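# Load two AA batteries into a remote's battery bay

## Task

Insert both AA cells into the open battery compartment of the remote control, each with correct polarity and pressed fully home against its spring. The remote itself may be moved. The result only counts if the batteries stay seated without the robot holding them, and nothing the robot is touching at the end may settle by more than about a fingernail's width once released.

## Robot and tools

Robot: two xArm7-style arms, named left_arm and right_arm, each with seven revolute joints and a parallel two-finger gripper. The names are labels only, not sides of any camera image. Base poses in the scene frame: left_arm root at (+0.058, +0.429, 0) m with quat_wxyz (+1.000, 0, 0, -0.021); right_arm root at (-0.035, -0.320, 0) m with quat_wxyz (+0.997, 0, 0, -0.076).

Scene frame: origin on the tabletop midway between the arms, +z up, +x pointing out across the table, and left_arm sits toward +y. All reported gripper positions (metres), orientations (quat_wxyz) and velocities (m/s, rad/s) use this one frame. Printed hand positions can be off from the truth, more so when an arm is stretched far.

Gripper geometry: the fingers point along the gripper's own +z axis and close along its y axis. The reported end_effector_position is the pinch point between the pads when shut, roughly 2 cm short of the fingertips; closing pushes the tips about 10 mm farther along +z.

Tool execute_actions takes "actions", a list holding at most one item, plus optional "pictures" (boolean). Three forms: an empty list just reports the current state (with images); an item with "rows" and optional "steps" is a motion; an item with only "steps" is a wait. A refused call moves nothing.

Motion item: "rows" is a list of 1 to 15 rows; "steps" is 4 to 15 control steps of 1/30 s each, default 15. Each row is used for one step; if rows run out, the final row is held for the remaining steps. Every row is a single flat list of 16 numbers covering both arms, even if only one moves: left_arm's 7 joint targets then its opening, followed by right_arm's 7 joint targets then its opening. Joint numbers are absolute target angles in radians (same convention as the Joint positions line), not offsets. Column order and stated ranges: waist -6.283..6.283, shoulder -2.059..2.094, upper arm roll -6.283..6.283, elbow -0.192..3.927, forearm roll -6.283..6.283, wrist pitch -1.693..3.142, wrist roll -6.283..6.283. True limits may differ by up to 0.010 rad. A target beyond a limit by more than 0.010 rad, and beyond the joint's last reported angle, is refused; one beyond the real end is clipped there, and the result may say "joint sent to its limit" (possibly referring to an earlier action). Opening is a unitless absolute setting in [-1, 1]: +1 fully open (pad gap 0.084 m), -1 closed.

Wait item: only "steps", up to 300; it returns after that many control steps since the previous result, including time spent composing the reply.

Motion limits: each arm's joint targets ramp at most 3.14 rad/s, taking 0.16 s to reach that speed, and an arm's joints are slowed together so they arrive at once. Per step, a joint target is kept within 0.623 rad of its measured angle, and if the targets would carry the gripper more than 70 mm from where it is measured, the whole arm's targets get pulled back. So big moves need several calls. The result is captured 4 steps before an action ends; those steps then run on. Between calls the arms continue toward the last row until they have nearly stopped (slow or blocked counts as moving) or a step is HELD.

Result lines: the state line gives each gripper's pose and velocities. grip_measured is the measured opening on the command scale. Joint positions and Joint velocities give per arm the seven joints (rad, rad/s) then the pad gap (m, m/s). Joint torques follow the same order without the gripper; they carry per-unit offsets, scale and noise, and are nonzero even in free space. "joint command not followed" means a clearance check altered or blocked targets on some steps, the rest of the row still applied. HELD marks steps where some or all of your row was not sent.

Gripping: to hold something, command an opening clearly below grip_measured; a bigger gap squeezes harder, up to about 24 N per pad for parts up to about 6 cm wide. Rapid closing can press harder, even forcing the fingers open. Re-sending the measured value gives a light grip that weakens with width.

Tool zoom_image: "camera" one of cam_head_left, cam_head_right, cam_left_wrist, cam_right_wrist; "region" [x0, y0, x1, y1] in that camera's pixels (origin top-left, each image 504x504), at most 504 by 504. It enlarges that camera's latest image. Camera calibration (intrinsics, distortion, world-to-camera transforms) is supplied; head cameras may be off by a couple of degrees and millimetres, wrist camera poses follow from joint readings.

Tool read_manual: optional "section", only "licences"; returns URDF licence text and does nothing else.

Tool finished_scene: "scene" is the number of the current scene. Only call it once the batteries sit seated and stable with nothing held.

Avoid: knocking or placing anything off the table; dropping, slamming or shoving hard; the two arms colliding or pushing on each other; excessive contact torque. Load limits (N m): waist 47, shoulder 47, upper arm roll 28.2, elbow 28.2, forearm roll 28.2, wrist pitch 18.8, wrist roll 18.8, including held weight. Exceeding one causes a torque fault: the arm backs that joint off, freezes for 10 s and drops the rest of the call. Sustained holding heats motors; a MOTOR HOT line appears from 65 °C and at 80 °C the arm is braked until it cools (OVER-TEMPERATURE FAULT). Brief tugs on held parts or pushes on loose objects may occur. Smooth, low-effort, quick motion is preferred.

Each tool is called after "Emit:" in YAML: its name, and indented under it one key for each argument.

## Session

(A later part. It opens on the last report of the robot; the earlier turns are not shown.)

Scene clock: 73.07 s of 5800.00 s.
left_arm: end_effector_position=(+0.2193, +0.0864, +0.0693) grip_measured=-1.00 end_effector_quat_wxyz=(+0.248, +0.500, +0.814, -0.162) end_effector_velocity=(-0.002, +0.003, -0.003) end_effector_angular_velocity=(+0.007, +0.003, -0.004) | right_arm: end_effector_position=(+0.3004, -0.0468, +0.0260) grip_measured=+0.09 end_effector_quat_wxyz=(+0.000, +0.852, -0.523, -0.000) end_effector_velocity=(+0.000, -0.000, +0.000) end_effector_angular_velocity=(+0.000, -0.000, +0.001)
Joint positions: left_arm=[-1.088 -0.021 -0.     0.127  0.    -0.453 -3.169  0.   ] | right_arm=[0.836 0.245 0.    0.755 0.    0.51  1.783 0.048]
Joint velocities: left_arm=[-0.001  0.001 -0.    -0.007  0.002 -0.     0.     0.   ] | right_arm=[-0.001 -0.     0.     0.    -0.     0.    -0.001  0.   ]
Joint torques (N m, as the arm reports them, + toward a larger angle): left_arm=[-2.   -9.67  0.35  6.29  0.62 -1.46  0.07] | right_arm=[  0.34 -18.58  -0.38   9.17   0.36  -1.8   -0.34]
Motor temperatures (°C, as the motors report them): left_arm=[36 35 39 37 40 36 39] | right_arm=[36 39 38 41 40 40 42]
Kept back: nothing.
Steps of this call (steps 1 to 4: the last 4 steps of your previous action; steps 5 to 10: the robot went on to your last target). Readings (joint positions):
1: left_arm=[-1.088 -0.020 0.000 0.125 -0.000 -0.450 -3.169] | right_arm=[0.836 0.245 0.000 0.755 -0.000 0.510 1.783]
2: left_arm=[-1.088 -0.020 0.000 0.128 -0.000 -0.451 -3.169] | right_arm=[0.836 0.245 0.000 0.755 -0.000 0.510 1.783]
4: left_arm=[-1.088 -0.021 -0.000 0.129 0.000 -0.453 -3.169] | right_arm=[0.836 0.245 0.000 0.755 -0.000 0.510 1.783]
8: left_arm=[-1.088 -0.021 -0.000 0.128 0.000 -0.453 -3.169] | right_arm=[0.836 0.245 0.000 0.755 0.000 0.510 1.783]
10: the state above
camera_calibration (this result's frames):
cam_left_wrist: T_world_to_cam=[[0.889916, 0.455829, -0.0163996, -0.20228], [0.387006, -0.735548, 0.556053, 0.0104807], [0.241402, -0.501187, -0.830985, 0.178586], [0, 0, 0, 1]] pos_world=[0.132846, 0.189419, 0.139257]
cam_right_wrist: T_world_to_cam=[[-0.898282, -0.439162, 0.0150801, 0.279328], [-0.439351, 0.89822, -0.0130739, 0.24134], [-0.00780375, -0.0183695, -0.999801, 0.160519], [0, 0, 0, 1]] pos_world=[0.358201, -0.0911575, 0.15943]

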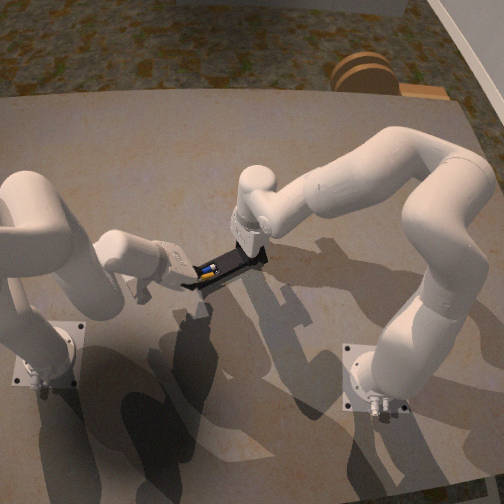

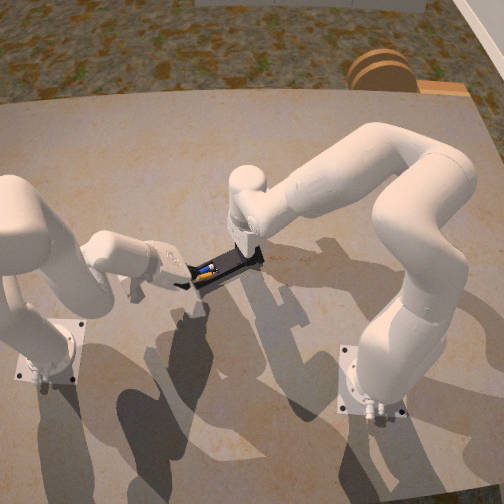

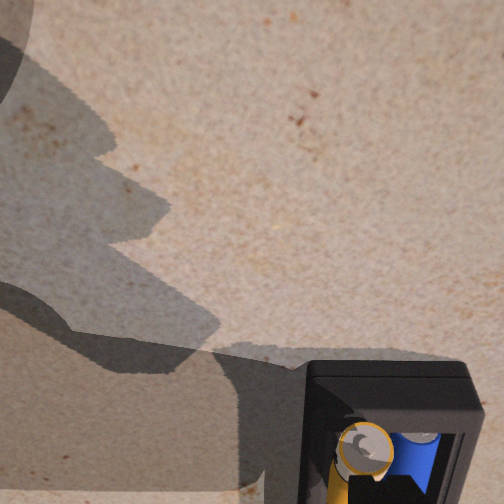

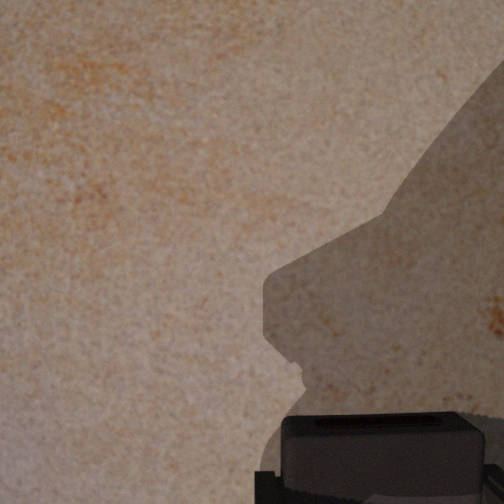

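Emit:
execute_actions:
  actions:
    - {"rows":[[-1.091,-0.005,0,0.132,0,-0.463,-3.172,-1,0.8355,0.245,0,0.7553,0,0.5103,1.7835,-0.5],[-1.091,0.010,0,0.138,0,-0.472,-3.172,-1,0.8355,0.245,0,0.7553,0,0.5103,1.7835,-0.5],[-1.091,0.025,0,0.144,0,-0.481,-3.172,-1,0.8355,0.245,0,0.7553,0,0.5103,1.7835,-0.5],[-1.091,0.038,0,0.149,0,-0.489,-3.172,-1,0.8355,0.245,0,0.7553,0,0.5103,1.7835,-0.5],[-1.091,0.046,0,0.152,0,-0.494,-3.172,-1,0.8355,0.245,0,0.7553,0,0.5103,1.7835,-0.5],[-1.091,0.0518,0,0.1542,0,-0.4976,-3.172,-1,0.8355,0.245,0,0.7553,0,0.5103,1.7835,-0.5],[-1.091,0.0518,0,0.1542,0,-0.4976,-3.172,-1,0.8355,0.245,0,0.7553,0,0.5103,1.7835,-0.5],[-1.091,0.057,0,0.1585,0,-0.4985,-3.172,-1,0.8355,0.245,0,0.7553,0,0.5103,1.7835,-0.5],[-1.091,0.062,0,0.163,0,-0.499,-3.172,-1,0.8355,0.245,0,0.7553,0,0.5103,1.7835,-0.5],[-1.091,0.066,0,0.166,0,-0.500,-3.172,-1,0.8355,0.245,0,0.7553,0,0.5103,1.7835,-0.5]],"steps":15}
  pictures: true

Scene clock: 73.87 s of 5800.00 s.
left_arm: end_effector_position=(+0.2218, +0.0784, +0.0584) grip_measured=-1.00 end_effector_quat_wxyz=(+0.247, +0.500, +0.814, -0.162) end_effector_velocity=(+0.013, -0.028, -0.003) end_effector_angular_velocity=(-0.018, -0.008, +0.001) | right_arm: end_effector_position=(+0.3004, -0.0468, +0.0260) grip_measured=+0.09 end_effector_quat_wxyz=(+0.000, +0.852, -0.523, -0.000) end_effector_velocity=(-0.001, +0.000, -0.000) end_effector_angular_velocity=(-0.002, +0.001, +0.002)
Joint positions: left_arm=[-1.091  0.062  0.     0.163 -0.    -0.499 -3.172  0.   ] | right_arm=[0.836 0.245 0.    0.755 0.    0.51  1.784 0.048]
Joint velocities: left_arm=[-0.     0.101 -0.     0.098 -0.001 -0.022 -0.     0.   ] | right_arm=[ 0.001  0.    -0.    -0.001 -0.002  0.001  0.     0.   ]
Joint torques (N m, as the arm reports them, + toward a larger angle): left_arm=[ -1.91 -11.08   0.29   5.37   0.66  -1.34   0.11] | right_arm=[  0.29 -18.57  -0.52   9.15   0.3   -1.81  -0.33]
Motor temperatures (°C, as the motors report them): left_arm=[36 35 39 37 40 36 39] | right_arm=[36 39 38 41 40 40 42]
Steps of this call (steps 1 to 13: the robot went on to your last target; steps 14 to 24: the first 11 steps of this action). Readings (joint positions):
14: left_arm=[-1.088 -0.020 0.000 0.126 -0.000 -0.453 -3.169] | right_arm=[0.836 0.245 0.000 0.755 0.000 0.510 1.783]
15: left_arm=[-1.089 -0.015 0.000 0.128 -0.000 -0.458 -3.170] | right_arm=[0.836 0.245 0.000 0.755 0.000 0.510 1.783]
17: left_arm=[-1.091 0.009 -0.000 0.138 0.000 -0.472 -3.172] | right_arm=[0.836 0.245 0.000 0.755 0.000 0.510 1.783]
21: left_arm=[-1.091 0.050 0.000 0.153 -0.000 -0.495 -3.172] | right_arm=[0.836 0.245 0.000 0.755 0.000 0.510 1.784]
24: the state above
camera_calibration (this result's frames):
cam_left_wrist: T_world_to_cam=[[0.890099, 0.455409, -0.0180397, -0.20096], [0.387846, -0.73607, 0.554776, 0.00957037], [0.239372, -0.500802, -0.831804, 0.165395], [0, 0, 0, 1]] pos_world=[0.135572, 0.181394, 0.128641]
cam_right_wrist: T_world_to_cam=[[-0.898286, -0.439153, 0.0150785, 0.279331], [-0.439342, 0.898225, -0.0130738, 0.24134], [-0.00780254, -0.0183686, -0.999801, 0.160519], [0, 0, 0, 1]] pos_world=[0.358203, -0.09116, 0.15943]

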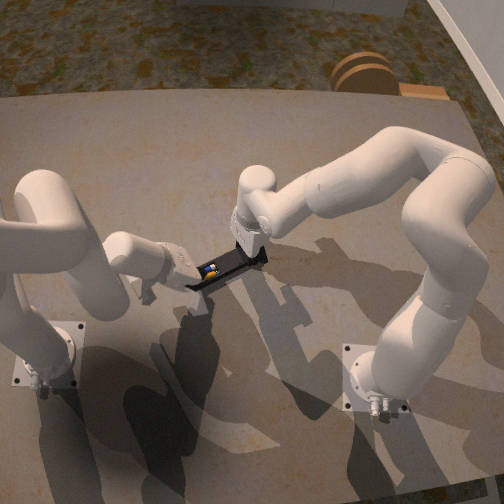

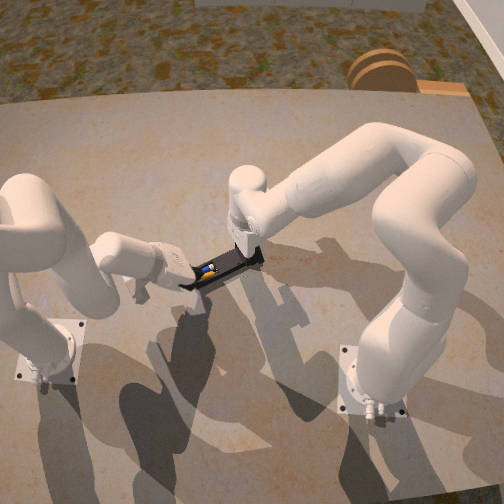

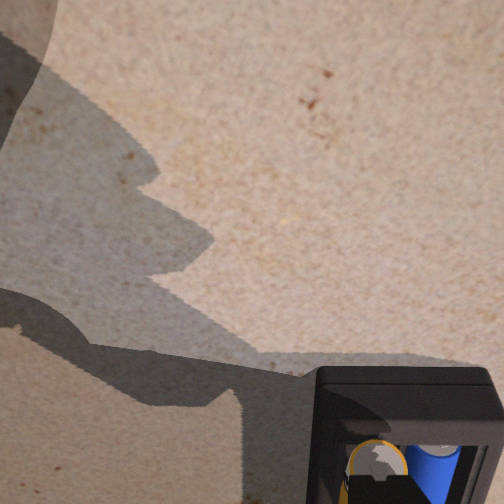

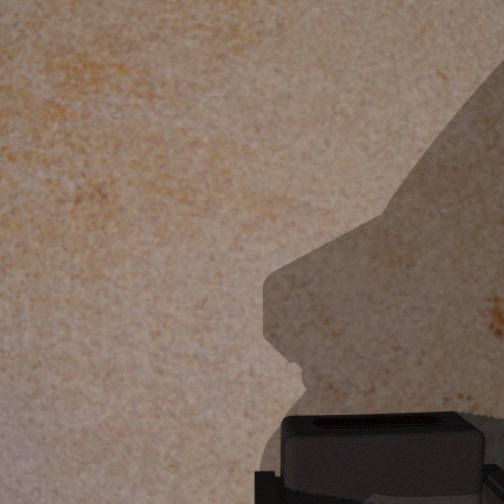

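Emit:
execute_actions:
  actions:
    - {"rows":[[-1.091,0.069,0,0.1685,0,-0.5005,-3.172,-1,0.8355,0.245,0,0.7553,0,0.5103,1.7835,-0.5],[-1.091,0.073,0,0.1715,0,-0.501,-3.172,-1,0.8355,0.245,0,0.7553,0,0.5103,1.7835,-0.5],[-1.091,0.076,0,0.1745,0,-0.5016,-3.172,-1,0.8355,0.245,0,0.7553,0,0.5103,1.7835,-0.5],[-1.091,0.0796,0,0.1774,0,-0.5022,-3.172,-1,0.8355,0.245,0,0.7553,0,0.5103,1.7835,-0.5]],"steps":12}
  pictures: true

Scene clock: 74.40 s of 5800.00 s.
left_arm: end_effector_position=(+0.2236, +0.0746, +0.0569) grip_measured=-1.00 end_effector_quat_wxyz=(+0.247, +0.500, +0.814, -0.162) end_effector_velocity=(+0.001, -0.002, +0.001) end_effector_angular_velocity=(-0.004, -0.002, +0.000) | right_arm: end_effector_position=(+0.3005, -0.0472, +0.0259) grip_measured=+0.09 end_effector_quat_wxyz=(+0.000, +0.852, -0.523, -0.000) end_effector_velocity=(+0.000, +0.000, +0.000) end_effector_angular_velocity=(+0.001, +0.000, -0.000)
Joint positions: left_arm=[-1.091  0.079  0.     0.177 -0.    -0.502 -3.172  0.   ] | right_arm=[ 0.835  0.245 -0.001  0.755 -0.     0.51   1.783  0.048]
Joint velocities: left_arm=[ 0.     0.002 -0.     0.005 -0.    -0.002 -0.     0.   ] | right_arm=[-0.    -0.     0.     0.001  0.001  0.    -0.    -0.   ]
Joint torques (N m, as the arm reports them, + toward a larger angle): left_arm=[ -2.18 -10.4    0.17   6.14   0.49  -1.46   0.14] | right_arm=[  1.2  -18.91   0.37   9.36   0.52  -2.01  -0.33]
Motor temperatures (°C, as the motors report them): left_arm=[36 35 39 37 40 36 39] | right_arm=[36 39 38 41 40 40 42]
Steps of this call (steps 1 to 4: the last 4 steps of your previous action; steps 5 to 8: the robot went on to your last target; steps 9 to 16: the first 8 steps of this action). Readings (joint positions):
9: left_arm=[-1.091 0.066 -0.000 0.166 -0.000 -0.500 -3.172] | right_arm=[0.836 0.245 0.000 0.755 0.000 0.510 1.783]
10: left_arm=[-1.091 0.067 -0.000 0.167 -0.000 -0.500 -3.172] | right_arm=[0.836 0.245 0.000 0.755 0.000 0.510 1.784]
12: left_arm=[-1.091 0.073 -0.000 0.172 -0.000 -0.501 -3.172] | right_arm=[0.835 0.245 -0.000 0.755 -0.000 0.510 1.783]
16: the state above
camera_calibration (this result's frames):
cam_left_wrist: T_world_to_cam=[[0.890063, 0.45548, -0.0180571, -0.200869], [0.387801, -0.735801, 0.555165, 0.00692348], [0.23958, -0.501134, -0.831544, 0.16185], [0, 0, 0, 1]] pos_world=[0.137325, 0.177695, 0.127115]
cam_right_wrist: T_world_to_cam=[[-0.898604, -0.438483, 0.0155865, 0.279331], [-0.438685, 0.898542, -0.0133664, 0.241603], [-0.00814422, -0.0188487, -0.999789, 0.160447], [0, 0, 0, 1]] pos_world=[0.358302, -0.0915839, 0.159289]

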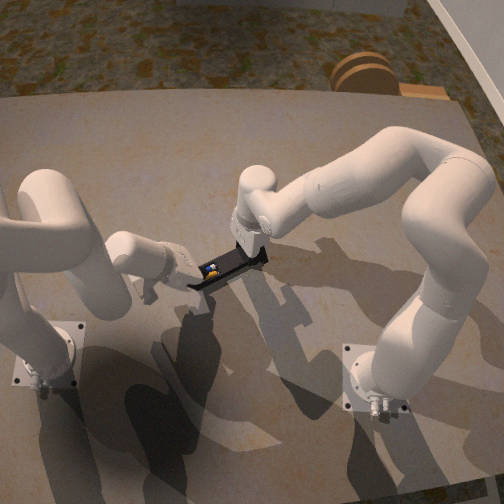

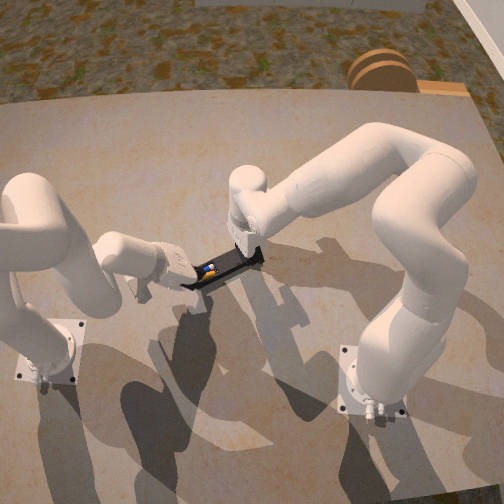

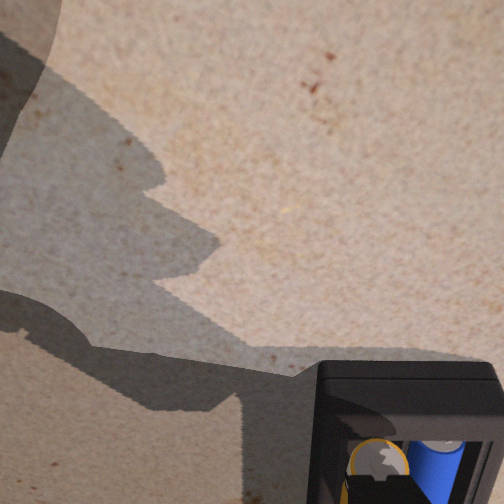

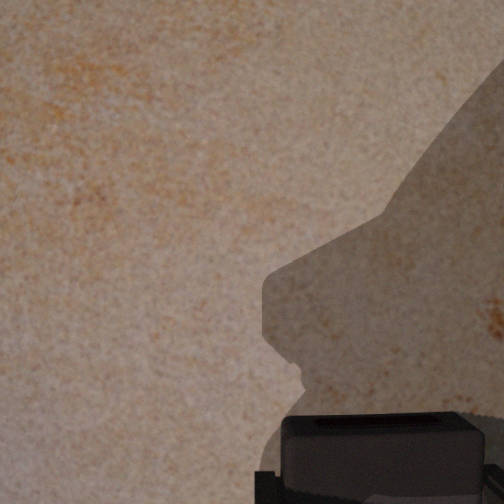

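Emit:
execute_actions:
  actions:
    - {"rows":[[-1.091,0.085,0,0.1795,0,-0.5055,-3.172,-1,0.8355,0.245,0,0.7553,0,0.5103,1.7835,-0.5],[-1.091,0.090,0,0.181,0,-0.509,-3.172,-1,0.8355,0.245,0,0.7553,0,0.5103,1.7835,-0.5],[-1.091,0.096,0,0.183,0,-0.513,-3.172,-1,0.8355,0.245,0,0.7553,0,0.5103,1.7835,-0.5],[-1.091,0.101,0,0.1845,0,-0.5165,-3.172,-1,0.8355,0.245,0,0.7553,0,0.5103,1.7835,-0.5],[-1.091,0.107,0,0.1865,0,-0.5205,-3.172,-1,0.8355,0.245,0,0.7553,0,0.5103,1.7835,-0.5],[-1.091,0.1125,0,0.1881,0,-0.5244,-3.172,-1,0.8355,0.245,0,0.7553,0,0.5103,1.7835,-0.5]],"steps":13}
  pictures: true

Scene clock: 75.13 s of 5800.00 s.
left_arm: end_effector_position=(+0.2246, +0.0726, +0.0521) grip_measured=-1.00 end_effector_quat_wxyz=(+0.247, +0.500, +0.814, -0.162) end_effector_velocity=(-0.005, +0.007, -0.013) end_effector_angular_velocity=(+0.027, +0.013, -0.004) | right_arm: end_effector_position=(+0.3004, -0.0467, +0.0260) grip_measured=+0.09 end_effector_quat_wxyz=(-0.000, +0.852, -0.523, -0.000) end_effector_velocity=(-0.002, +0.006, +0.002) end_effector_angular_velocity=(+0.005, -0.003, +0.015)
Joint positions: left_arm=[-1.091  0.112  0.     0.189 -0.    -0.524 -3.172  0.   ] | right_arm=[0.836 0.245 0.    0.755 0.    0.51  1.783 0.048]
Joint velocities: left_arm=[-0.002  0.033 -0.002 -0.008  0.    -0.011 -0.001  0.   ] | right_arm=[ 0.004 -0.001  0.01   0.003 -0.001 -0.001 -0.    -0.   ]
Joint torques (N m, as the arm reports them, + toward a larger angle): left_arm=[ -1.95 -11.52  -0.01   5.39   0.65  -1.43   0.14] | right_arm=[  1.54 -18.85   0.47   9.48   0.57  -2.14  -0.33]
Motor temperatures (°C, as the motors report them): left_arm=[36 35 39 37 40 36 39] | right_arm=[36 39 38 41 40 40 42]
Steps of this call (steps 1 to 4: the last 4 steps of your previous action; steps 5 to 13: the robot went on to your last target; steps 14 to 22: the first 9 steps of this action). Readings (joint positions):
14: left_arm=[-1.091 0.080 0.000 0.177 -0.000 -0.502 -3.172] | right_arm=[0.835 0.245 -0.000 0.755 -0.000 0.510 1.783]
15: left_arm=[-1.091 0.082 -0.000 0.178 -0.000 -0.504 -3.172] | right_arm=[0.835 0.245 -0.000 0.755 -0.000 0.510 1.783]
17: left_arm=[-1.091 0.091 0.000 0.182 -0.000 -0.510 -3.172] | right_arm=[0.835 0.245 -0.000 0.755 -0.000 0.510 1.784]
21: left_arm=[-1.091 0.110 0.000 0.188 -0.000 -0.523 -3.172] | right_arm=[0.835 0.245 -0.000 0.755 -0.000 0.510 1.783]
22: the state above
camera_calibration (this result's frames):
cam_left_wrist: T_world_to_cam=[[0.889973, 0.455655, -0.0180503, -0.200949], [0.387854, -0.735541, 0.555472, 0.00763027], [0.239827, -0.501356, -0.831339, 0.156508], [0, 0, 0, 1]] pos_world=[0.138345, 0.175642, 0.122246]
cam_right_wrist: T_world_to_cam=[[-0.898216, -0.439297, 0.0150052, 0.279319], [-0.439485, 0.898156, -0.0130071, 0.241289], [-0.00776305, -0.0182778, -0.999803, 0.160535], [0, 0, 0, 1]] pos_world=[0.358178, -0.0910769, 0.159451]

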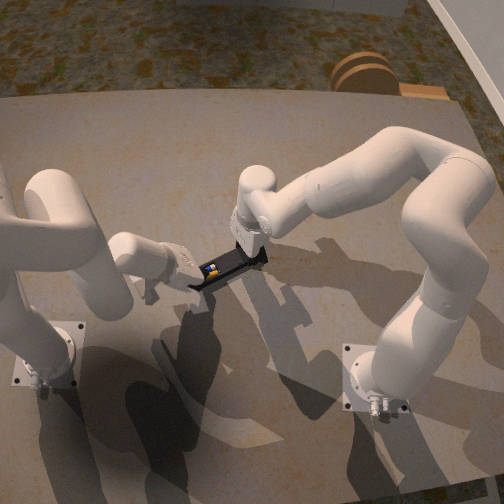

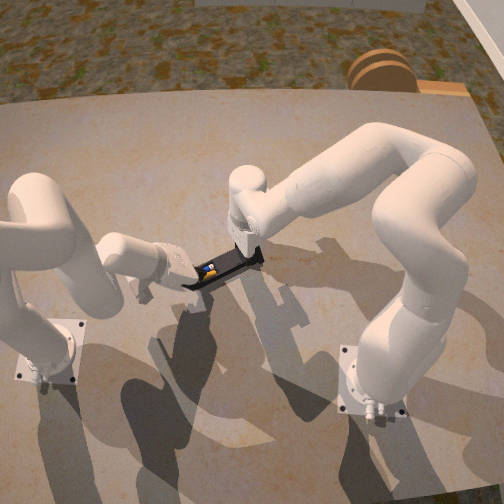

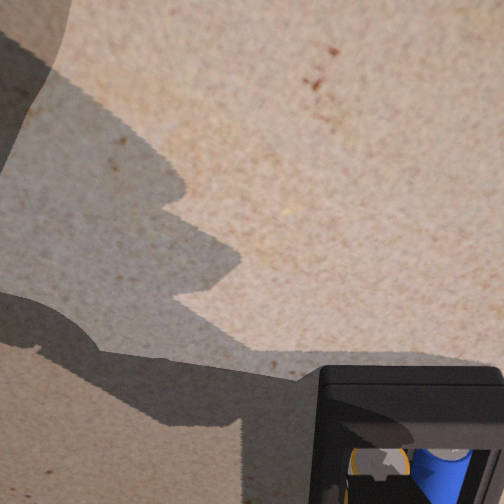

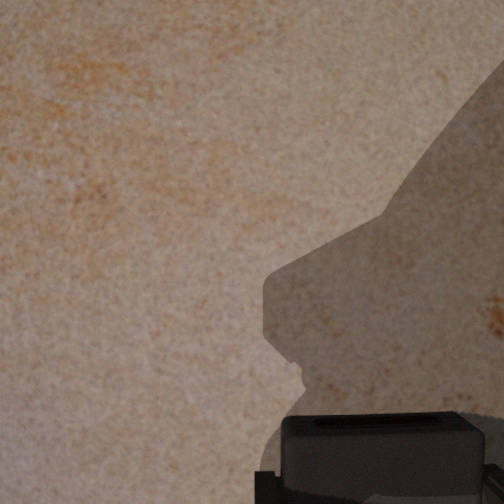

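Emit:
execute_actions:
  actions:
    - {"rows":[[-1.091,0.118,0,0.189,0,-0.529,-3.172,-1,0.8355,0.245,0,0.7553,0,0.5103,1.7835,-0.5],[-1.091,0.124,0,0.190,0,-0.534,-3.172,-1,0.8355,0.245,0,0.7553,0,0.5103,1.7835,-0.5],[-1.091,0.130,0,0.191,0,-0.539,-3.172,-1,0.8355,0.245,0,0.7553,0,0.5103,1.7835,-0.5],[-1.091,0.136,0,0.192,0,-0.544,-3.172,-1,0.8355,0.245,0,0.7553,0,0.5103,1.7835,-0.5],[-1.091,0.142,0,0.193,0,-0.549,-3.172,-1,0.8355,0.245,0,0.7553,0,0.5103,1.7835,-0.5],[-1.091,0.1472,0,0.1936,0,-0.5536,-3.172,-1,0.8355,0.245,0,0.7553,0,0.5103,1.7835,-0.5]],"steps":15}
  pictures: true

Scene clock: 75.80 s of 5800.00 s.
left_arm: end_effector_position=(+0.2245, +0.0724, +0.0463) grip_measured=-1.00 end_effector_quat_wxyz=(+0.247, +0.500, +0.814, -0.163) end_effector_velocity=(-0.001, +0.000, +0.000) end_effector_angular_velocity=(-0.001, +0.000, -0.000) | right_arm: end_effector_position=(+0.3003, -0.0468, +0.0259) grip_measured=+0.09 end_effector_quat_wxyz=(+0.000, +0.852, -0.523, -0.000) end_effector_velocity=(+0.000, -0.000, +0.000) end_effector_angular_velocity=(-0.000, -0.000, -0.001)
Joint positions: left_arm=[-1.091  0.147 -0.     0.194  0.    -0.554 -3.172  0.   ] | right_arm=[0.836 0.245 0.    0.755 0.    0.51  1.784 0.048]
Joint velocities: left_arm=[-0.001 -0.001 -0.    -0.001 -0.    -0.001 -0.001  0.   ] | right_arm=[-0.     0.     0.     0.001 -0.     0.     0.001  0.   ]
Joint torques (N m, as the arm reports them, + toward a larger angle): left_arm=[-2.15 -9.52  0.11  4.95  0.52 -0.68  0.17] | right_arm=[  0.95 -19.02   0.17   9.6    0.4   -2.12  -0.31]
Motor temperatures (°C, as the motors report them): left_arm=[36 35 39 37 40 36 39] | right_arm=[36 39 38 41 40 40 42]
Steps of this call (steps 1 to 4: the last 4 steps of your previous action; steps 5 to 9: the robot went on to your last target; steps 10 to 20: the first 11 steps of this action). Readings (joint positions):
10: left_arm=[-1.091 0.113 0.000 0.188 -0.000 -0.525 -3.172] | right_arm=[0.836 0.245 0.000 0.755 0.000 0.510 1.784]
11: left_arm=[-1.091 0.115 0.000 0.189 -0.000 -0.527 -3.172] | right_arm=[0.836 0.245 0.000 0.755 0.000 0.510 1.784]
13: left_arm=[-1.091 0.124 -0.000 0.190 0.000 -0.535 -3.172] | right_arm=[0.836 0.245 0.000 0.755 0.000 0.510 1.784]
17: left_arm=[-1.091 0.145 -0.000 0.194 0.000 -0.552 -3.172] | right_arm=[0.836 0.245 0.000 0.755 0.000 0.510 1.783]
20: the state above
camera_calibration (this result's frames):
cam_left_wrist: T_world_to_cam=[[0.890198, 0.455214, -0.0181196, -0.200882], [0.387304, -0.735255, 0.556234, 0.010862], [0.239883, -0.502176, -0.830828, 0.151661], [0, 0, 0, 1]] pos_world=[0.138237, 0.175591, 0.116323]
cam_right_wrist: T_world_to_cam=[[-0.898237, -0.439246, 0.0152908, 0.279217], [-0.43944, 0.898177, -0.0130867, 0.241317], [-0.00798557, -0.0184743, -0.999797, 0.160496], [0, 0, 0, 1]] pos_world=[0.358129, -0.0911352, 0.159352]

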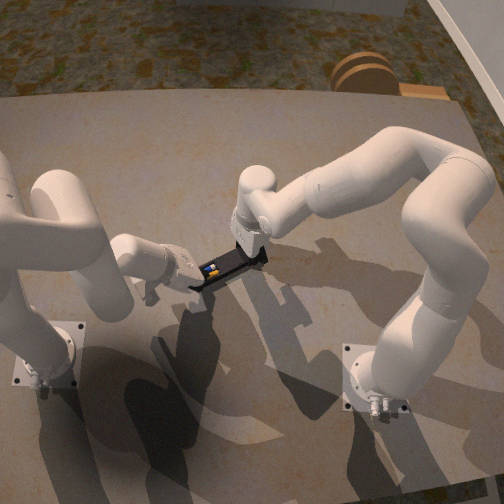

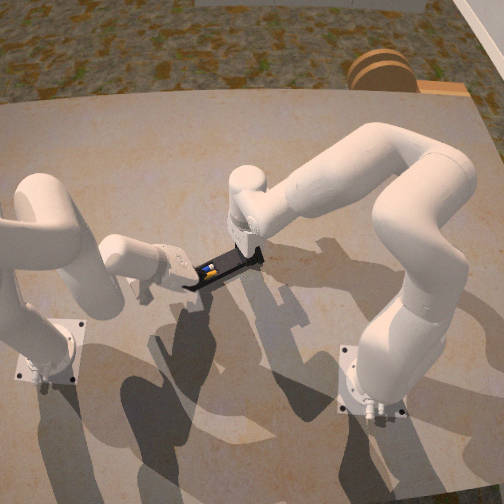

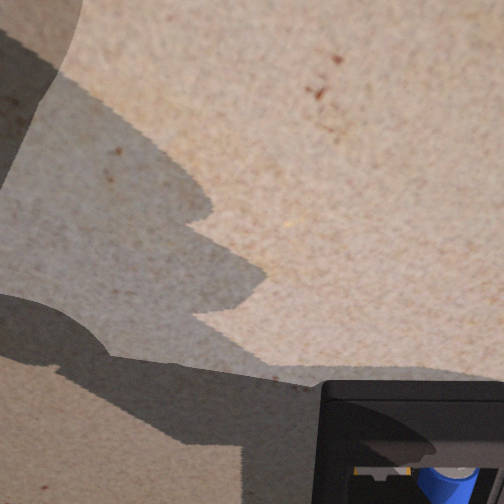

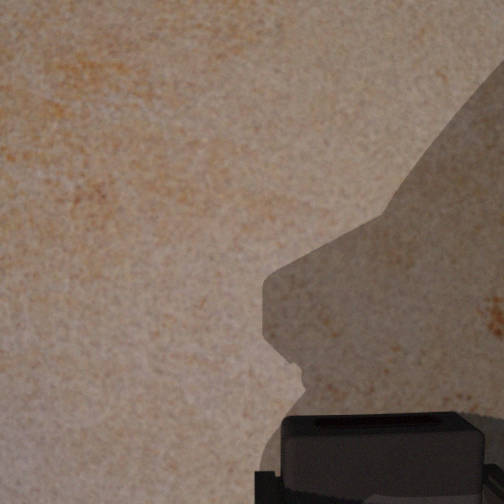

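Emit:
execute_actions:
  actions:
    - {"rows":[[-1.091,0.152,0,0.1945,0,-0.558,-3.172,-1,0.8355,0.245,0,0.7553,0,0.5103,1.7835,-0.5],[-1.091,0.157,0,0.195,0,-0.562,-3.172,-1,0.8355,0.245,0,0.7553,0,0.5103,1.7835,-0.5],[-1.091,0.157,0,0.195,0,-0.562,-3.172,-1,0.8355,0.245,0,0.7553,0,0.5103,1.7835,-0.5],[-1.091,0.157,0,0.195,0,-0.562,-3.172,-1,0.8355,0.245,0,0.7553,0,0.5103,1.7835,-0.5],[-1.091,0.157,0,0.195,0,-0.562,-3.172,-1,0.8355,0.245,0,0.7553,0,0.5103,1.7835,-0.5],[-1.091,0.157,0,0.195,0,-0.562,-3.172,-1,0.8355,0.245,0,0.7553,0,0.5103,1.7835,-0.5],[-1.091,0.13,0,0.191,0,-0.539,-3.172,-1,0.8355,0.245,0,0.7553,0,0.5103,1.7835,-0.5],[-1.091,0.10,0,0.185,0,-0.515,-3.172,-1,0.8355,0.245,0,0.7553,0,0.5103,1.7835,-0.5],[-1.091,0.05,0,0.2,0,-0.45,-3.172,-1,0.8355,0.245,0,0.7553,0,0.5103,1.7835,-0.5],[-1.091,0.0,0,0.25,0,-0.35,-3.172,-1,0.8355,0.245,0,0.7553,0,0.5103,1.7835,-0.5],[-1.088,-0.02,0,0.40,0,-0.08,-3.169,-1,0.8355,0.245,0,0.7553,0,0.5103,1.7835,-0.5]],"steps":15}

Emit:
execute_actions:
  actions:
    - {"steps":16}
  pictures: true

Scene clock: 76.47 s of 5800.00 s.
left_arm: end_effector_position=(+0.2242, +0.0731, +0.0548) grip_measured=-1.00 end_effector_quat_wxyz=(+0.239, +0.502, +0.816, -0.157) end_effector_velocity=(+0.029, -0.065, +0.151) end_effector_angular_velocity=(+0.283, +0.132, -0.006) | right_arm: end_effector_position=(+0.3006, -0.0463, +0.0263) grip_measured=+0.09 end_effector_quat_wxyz=(-0.001, +0.853, -0.523, +0.000) end_effector_velocity=(+0.001, -0.001, +0.000) end_effector_angular_velocity=(+0.001, -0.002, -0.003)
Joint positions: left_arm=[-1.091  0.078 -0.     0.192  0.    -0.467 -3.172  0.   ] | right_arm=[0.836 0.245 0.    0.756 0.    0.51  1.784 0.048]
Joint velocities: left_arm=[-0.001 -0.972 -0.003  0.246  0.001  1.53   0.001  0.   ] | right_arm=[-0.001 -0.    -0.002  0.001  0.    -0.001  0.    -0.   ]
Joint torques (N m, as the arm reports them, + toward a larger angle): left_arm=[ -1.9  -11.5    0.24  10.2    0.6   -1.06   0.21] | right_arm=[  0.2  -18.66  -0.55   9.12   0.41  -1.82  -0.31]
Motor temperatures (°C, as the motors report them): left_arm=[36 35 39 36 40 36 39] | right_arm=[36 39 38 41 40 40 42]
Steps of this call (steps 1 to 4: the last 4 steps of your previous action; steps 5 to 9: the robot went on to your last target; steps 10 to 20: the first 11 steps of this action). Readings (joint positions):
10: left_arm=[-1.091 0.147 -0.000 0.194 0.000 -0.554 -3.172] | right_arm=[0.836 0.245 0.000 0.755 0.000 0.510 1.783]
11: left_arm=[-1.091 0.149 -0.000 0.194 0.000 -0.556 -3.172] | right_arm=[0.836 0.245 0.000 0.755 0.000 0.510 1.783]
13: left_arm=[-1.091 0.155 0.000 0.195 -0.000 -0.561 -3.172] | right_arm=[0.836 0.245 0.000 0.755 0.000 0.510 1.784]
17: left_arm=[-1.091 0.151 0.000 0.194 -0.000 -0.555 -3.172] | right_arm=[0.836 0.245 0.000 0.755 -0.000 0.510 1.783]
20: the state above

Scene clock: 77.00 s of 5800.00 s.
left_arm: end_effector_position=(+0.2471, +0.0274, +0.0947) grip_measured=-1.00 end_effector_quat_wxyz=(+0.206, +0.508, +0.826, -0.135) end_effector_velocity=(+0.004, -0.007, +0.009) end_effector_angular_velocity=(-0.020, -0.011, -0.002) | right_arm: end_effector_position=(+0.3005, -0.0468, +0.0261) grip_measured=+0.09 end_effector_quat_wxyz=(-0.000, +0.852, -0.523, +0.000) end_effector_velocity=(-0.000, -0.000, -0.000) end_effector_angular_velocity=(-0.001, +0.001, +0.000)
Joint positions: left_arm=[-1.088 -0.019 -0.     0.399  0.    -0.08  -3.169  0.   ] | right_arm=[ 0.835  0.245 -0.     0.755  0.     0.51   1.784  0.048]
Joint velocities: left_arm=[ 0.001 -0.007 -0.     0.015  0.002 -0.001  0.001  0.   ] | right_arm=[-0.001  0.     0.    -0.001  0.     0.    -0.001  0.   ]
Joint torques (N m, as the arm reports them, + toward a larger angle): left_arm=[ -1.97 -11.76   0.44   8.53   0.53  -1.45   0.15] | right_arm=[  0.28 -18.56  -0.44   8.99   0.49  -1.84  -0.33]
Motor temperatures (°C, as the motors report them): left_arm=[36 35 39 37 40 36 39] | right_arm=[36 39 38 41 40 40 42]
Kept back: nothing.
Steps of this call (steps 1 to 4: the last 4 steps of your previous action; steps 5 to 16: the robot went on to your last target). Readings (joint positions):
1: left_arm=[-1.091 0.048 -0.000 0.206 0.000 -0.406 -3.172] | right_arm=[0.836 0.245 0.000 0.756 0.000 0.510 1.784]
2: left_arm=[-1.091 0.025 -0.000 0.233 0.000 -0.328 -3.172] | right_arm=[0.836 0.245 0.000 0.756 0.000 0.510 1.784]
4: left_arm=[-1.090 -0.003 -0.000 0.320 0.000 -0.181 -3.171] | right_arm=[0.836 0.245 0.000 0.756 0.000 0.510 1.784]
8: left_arm=[-1.088 -0.022 0.000 0.406 0.000 -0.086 -3.169] | right_arm=[0.836 0.245 0.000 0.755 0.000 0.510 1.784]
16: the state above
camera_calibration (this result's frames):
cam_left_wrist: T_world_to_cam=[[0.88927, 0.457197, -0.0129956, -0.199959], [0.409539, -0.783279, 0.467709, -0.0536661], [0.203656, -0.421242, -0.883787, 0.175592], [0, 0, 0, 1]] pos_world=[0.164035, 0.123352, 0.177687]
cam_right_wrist: T_world_to_cam=[[-0.898303, -0.439123, 0.014933, 0.279395], [-0.43931, 0.898241, -0.0130355, 0.241322], [-0.0076892, -0.01827, -0.999804, 0.160533], [0, 0, 0, 1]] pos_world=[0.358231, -0.0911436, 0.159475]

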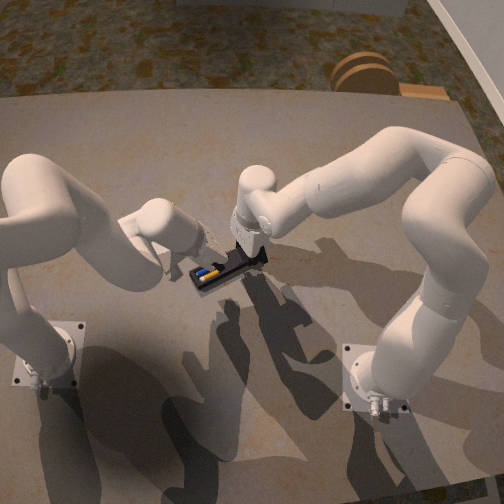

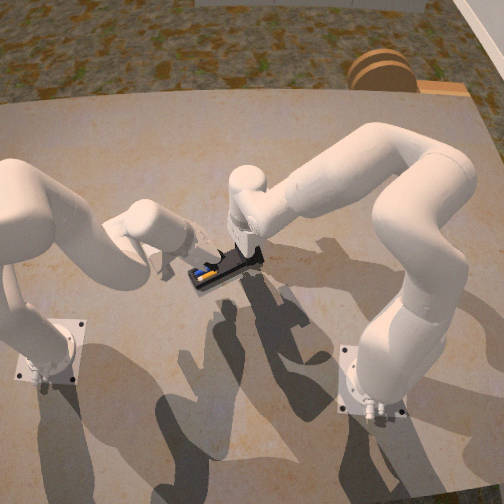

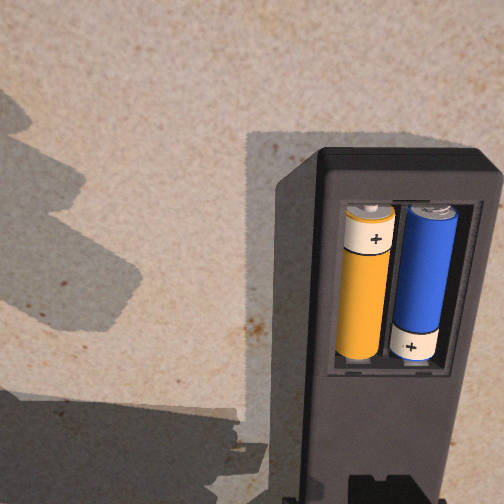

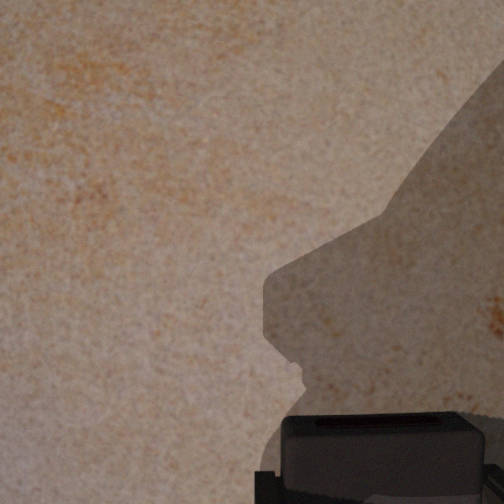

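Emit:
zoom_image:
  camera: "cam_left_wrist"
  region: [310, 180, 490, 390]

Region (310, 180, 490, 390) of cam_left_wrist's 504x504 image, scaled by 2.400, with more detail than that image has; it fills the left 432 columns of this view, and the rest is white.

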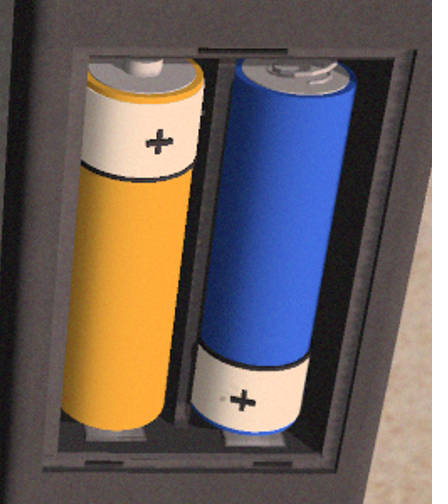

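Emit:
zoom_image:
  camera: "cam_left_wrist"
  region: [325, 310, 455, 385]

Emit:
zoom_image:
  camera: "cam_left_wrist"
  region: [340, 190, 470, 265]

Region (325, 310, 455, 385) of cam_left_wrist's 504x504 image, scaled by 3.877, with more detail than that image has; it fills the top 291 rows of this view, and the rest is white.

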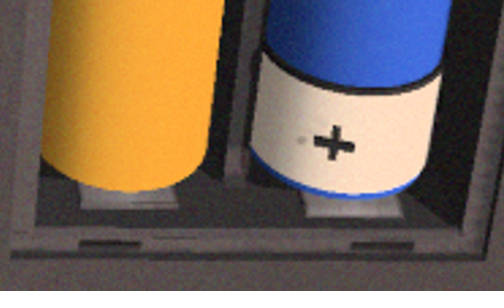

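Region (340, 190, 470, 265) of cam_left_wrist's 504x504 image, scaled by 3.877, with more detail than that image has; it fills the top 291 rows of this view, and the rest is white.

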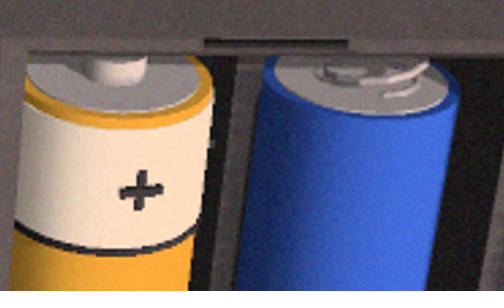

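Emit:
execute_actions:
  actions:
    - {"rows":[[-1.089,-0.01,0,0.33,0,-0.17,-3.170,-1,0.8355,0.245,0,0.7553,0,0.5103,1.7835,-0.5],[-1.089,0.0,0,0.28,0,-0.23,-3.170,-1,0.8355,0.245,0,0.7553,0,0.5103,1.7835,-0.5],[-1.089,0.02,0,0.255,0,-0.265,-3.170,-1,0.8355,0.245,0,0.7553,0,0.5103,1.7835,-0.5],[-1.089,0.02,0,0.255,0,-0.265,-3.170,-1,0.8355,0.245,0,0.7553,0,0.5103,1.7835,-0.5],[-1.089,0.02,0,0.255,0,-0.265,-3.170,-1,0.8355,0.245,0,0.7553,0,0.5103,1.7835,-0.5],[-1.089,0.02,0,0.255,0,-0.265,-3.170,-1,0.8355,0.245,0,0.7553,0,0.5103,1.7835,-0.5],[-1.089,0.04,0,0.257,0,-0.283,-3.170,-1,0.8355,0.245,0,0.7553,0,0.5103,1.7835,-0.5],[-1.089,0.0582,0,0.259,0,-0.2992,-3.170,-1,0.8355,0.245,0,0.7553,0,0.5103,1.7835,-0.5],[-1.089,0.07,0,0.2603,0,-0.3097,-3.170,-1,0.8355,0.245,0,0.7553,0,0.5103,1.7835,-0.5],[-1.089,0.08,0,0.2614,0,-0.3186,-3.170,-1,0.8355,0.245,0,0.7553,0,0.5103,1.7835,-0.5]],"steps":15}

Emit:
execute_actions:
  actions:
    - {"rows":[[-1.089,0.086,0,0.262,0,-0.324,-3.170,-1,0.8355,0.245,0,0.7553,0,0.5103,1.7835,-0.5],[-1.089,0.092,0,0.2627,0,-0.3293,-3.170,-1,0.8355,0.245,0,0.7553,0,0.5103,1.7835,-0.5],[-1.089,0.098,0,0.2634,0,-0.3346,-3.170,-1,0.8355,0.245,0,0.7553,0,0.5103,1.7835,-0.5],[-1.089,0.1035,0,0.264,0,-0.3395,-3.170,-1,0.8355,0.245,0,0.7553,0,0.5103,1.7835,-0.5]],"steps":12}
  pictures: true

Scene clock: 79.37 s of 5800.00 s.
left_arm: end_effector_position=(+0.2287, +0.0656, +0.0501) grip_measured=-1.00 end_effector_quat_wxyz=(+0.207, +0.507, +0.825, -0.135) end_effector_velocity=(+0.011, -0.021, -0.051) end_effector_angular_velocity=(-0.037, -0.018, +0.001) | right_arm: end_effector_position=(+0.3004, -0.0468, +0.0260) grip_measured=+0.09 end_effector_quat_wxyz=(+0.000, +0.852, -0.523, -0.000) end_effector_velocity=(-0.000, -0.000, -0.000) end_effector_angular_velocity=(-0.000, +0.001, -0.000)
Joint positions: left_arm=[-1.089  0.068  0.     0.261  0.    -0.307 -3.17   0.   ] | right_arm=[ 0.835  0.245 -0.     0.755 -0.     0.51   1.783  0.048]
Joint velocities: left_arm=[ 0.001  0.329  0.001  0.084  0.002 -0.286 -0.     0.   ] | right_arm=[-0.     0.     0.    -0.001 -0.     0.     0.    -0.   ]
Joint torques (N m, as the arm reports them, + toward a larger angle): left_arm=[ -1.88 -14.22   0.25   5.77   0.49  -1.09   0.12] | right_arm=[  0.5  -18.5   -0.52   9.08   0.35  -1.81  -0.31]
Motor temperatures (°C, as the motors report them): left_arm=[36 35 39 37 40 36 39] | right_arm=[36 39 38 41 40 40 42]
Steps of this call (steps 1 to 15: the robot went on to your last target; steps 16 to 60: nothing new was sent; steps 61 to 71: the first 11 steps of this action). Readings (joint positions):
61: left_arm=[-1.088 -0.020 0.000 0.400 0.000 -0.081 -3.169] | right_arm=[0.835 0.245 -0.000 0.755 -0.000 0.510 1.783]
62: left_arm=[-1.088 -0.019 0.000 0.395 0.000 -0.091 -3.169] | right_arm=[0.835 0.245 -0.000 0.755 -0.000 0.510 1.783]
64: left_arm=[-1.089 -0.013 -0.000 0.348 0.000 -0.160 -3.170] | right_arm=[0.835 0.245 -0.000 0.755 -0.000 0.510 1.783]
68: left_arm=[-1.089 0.029 0.000 0.249 -0.000 -0.264 -3.170] | right_arm=[0.835 0.245 -0.000 0.755 -0.000 0.510 1.783]
71: the state above

Scene clock: 79.77 s of 5800.00 s.
left_arm: end_effector_position=(+0.2291, +0.0648, +0.0441) grip_measured=-1.00 end_effector_quat_wxyz=(+0.208, +0.507, +0.825, -0.136) end_effector_velocity=(-0.000, +0.000, -0.000) end_effector_angular_velocity=(-0.002, -0.001, -0.000) | right_arm: end_effector_position=(+0.3004, -0.0469, +0.0259) grip_measured=+0.09 end_effector_quat_wxyz=(+0.000, +0.852, -0.523, -0.000) end_effector_velocity=(-0.000, -0.001, -0.001) end_effector_angular_velocity=(-0.001, +0.001, -0.002)
Joint positions: left_arm=[-1.089  0.102  0.     0.265 -0.    -0.34  -3.17   0.   ] | right_arm=[ 0.835  0.245 -0.     0.755  0.     0.51   1.784  0.048]
Joint velocities: left_arm=[ 0.     0.003 -0.    -0.003  0.001 -0.008 -0.     0.   ] | right_arm=[-0.001 -0.    -0.001 -0.002  0.    -0.    -0.     0.   ]
Joint torques (N m, as the arm reports them, + toward a larger angle): left_arm=[ -1.99 -10.09   0.     5.56   0.64  -0.76   0.09] | right_arm=[  0.46 -18.86  -0.29   9.19   0.27  -1.75  -0.38]
Motor temperatures (°C, as the motors report them): left_arm=[36 35 39 37 40 36 39] | right_arm=[36 39 38 41 40 40 42]
Steps of this call (steps 1 to 4: the last 4 steps of your previous action; steps 5 to 12: the first 8 steps of this action). Readings (joint positions):
5: left_arm=[-1.089 0.080 -0.000 0.263 0.000 -0.319 -3.170] | right_arm=[0.835 0.245 -0.000 0.755 -0.000 0.510 1.783]
6: left_arm=[-1.089 0.082 -0.000 0.263 0.000 -0.322 -3.170] | right_arm=[0.835 0.245 -0.000 0.755 -0.000 0.510 1.783]
8: left_arm=[-1.089 0.092 -0.000 0.264 0.000 -0.330 -3.170] | right_arm=[0.835 0.245 -0.000 0.755 0.000 0.510 1.784]
12: the state above
camera_calibration (this result's frames):
cam_left_wrist: T_world_to_cam=[[0.889214, 0.457287, -0.0136494, -0.201695], [0.408797, -0.780821, 0.472444, 0.00645841], [0.205385, -0.425684, -0.881255, 0.150069], [0, 0, 0, 1]] pos_world=[0.145888, 0.161157, 0.126445]
cam_right_wrist: T_world_to_cam=[[-0.898365, -0.438983, 0.0153034, 0.279287], [-0.439176, 0.898305, -0.0131117, 0.24134], [-0.00799137, -0.0185, -0.999797, 0.160478], [0, 0, 0, 1]] pos_world=[0.358175, -0.091226, 0.159336]

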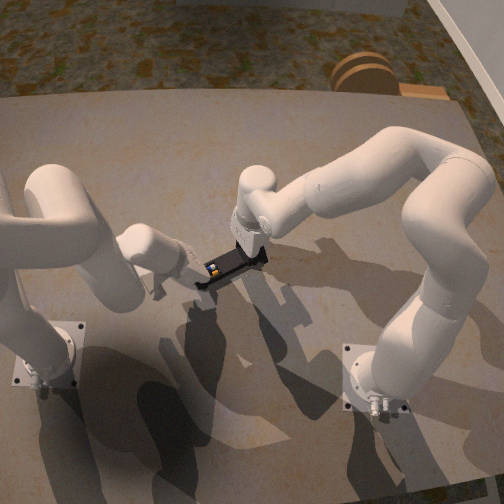

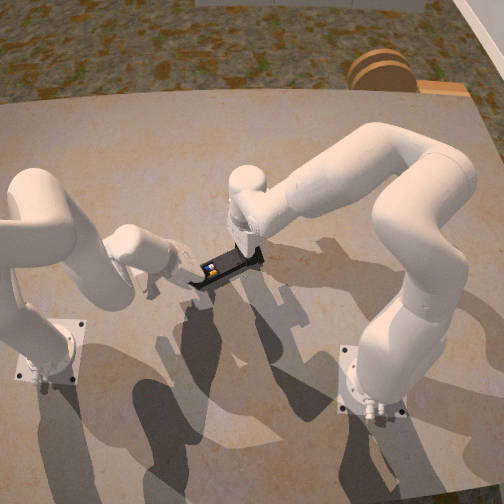

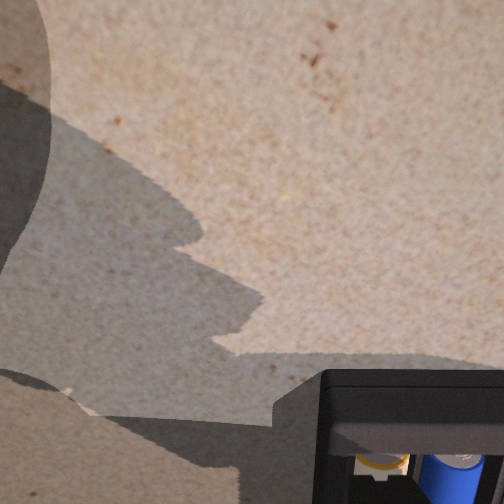

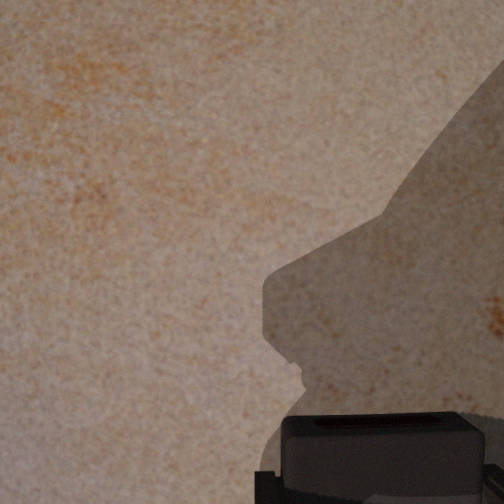

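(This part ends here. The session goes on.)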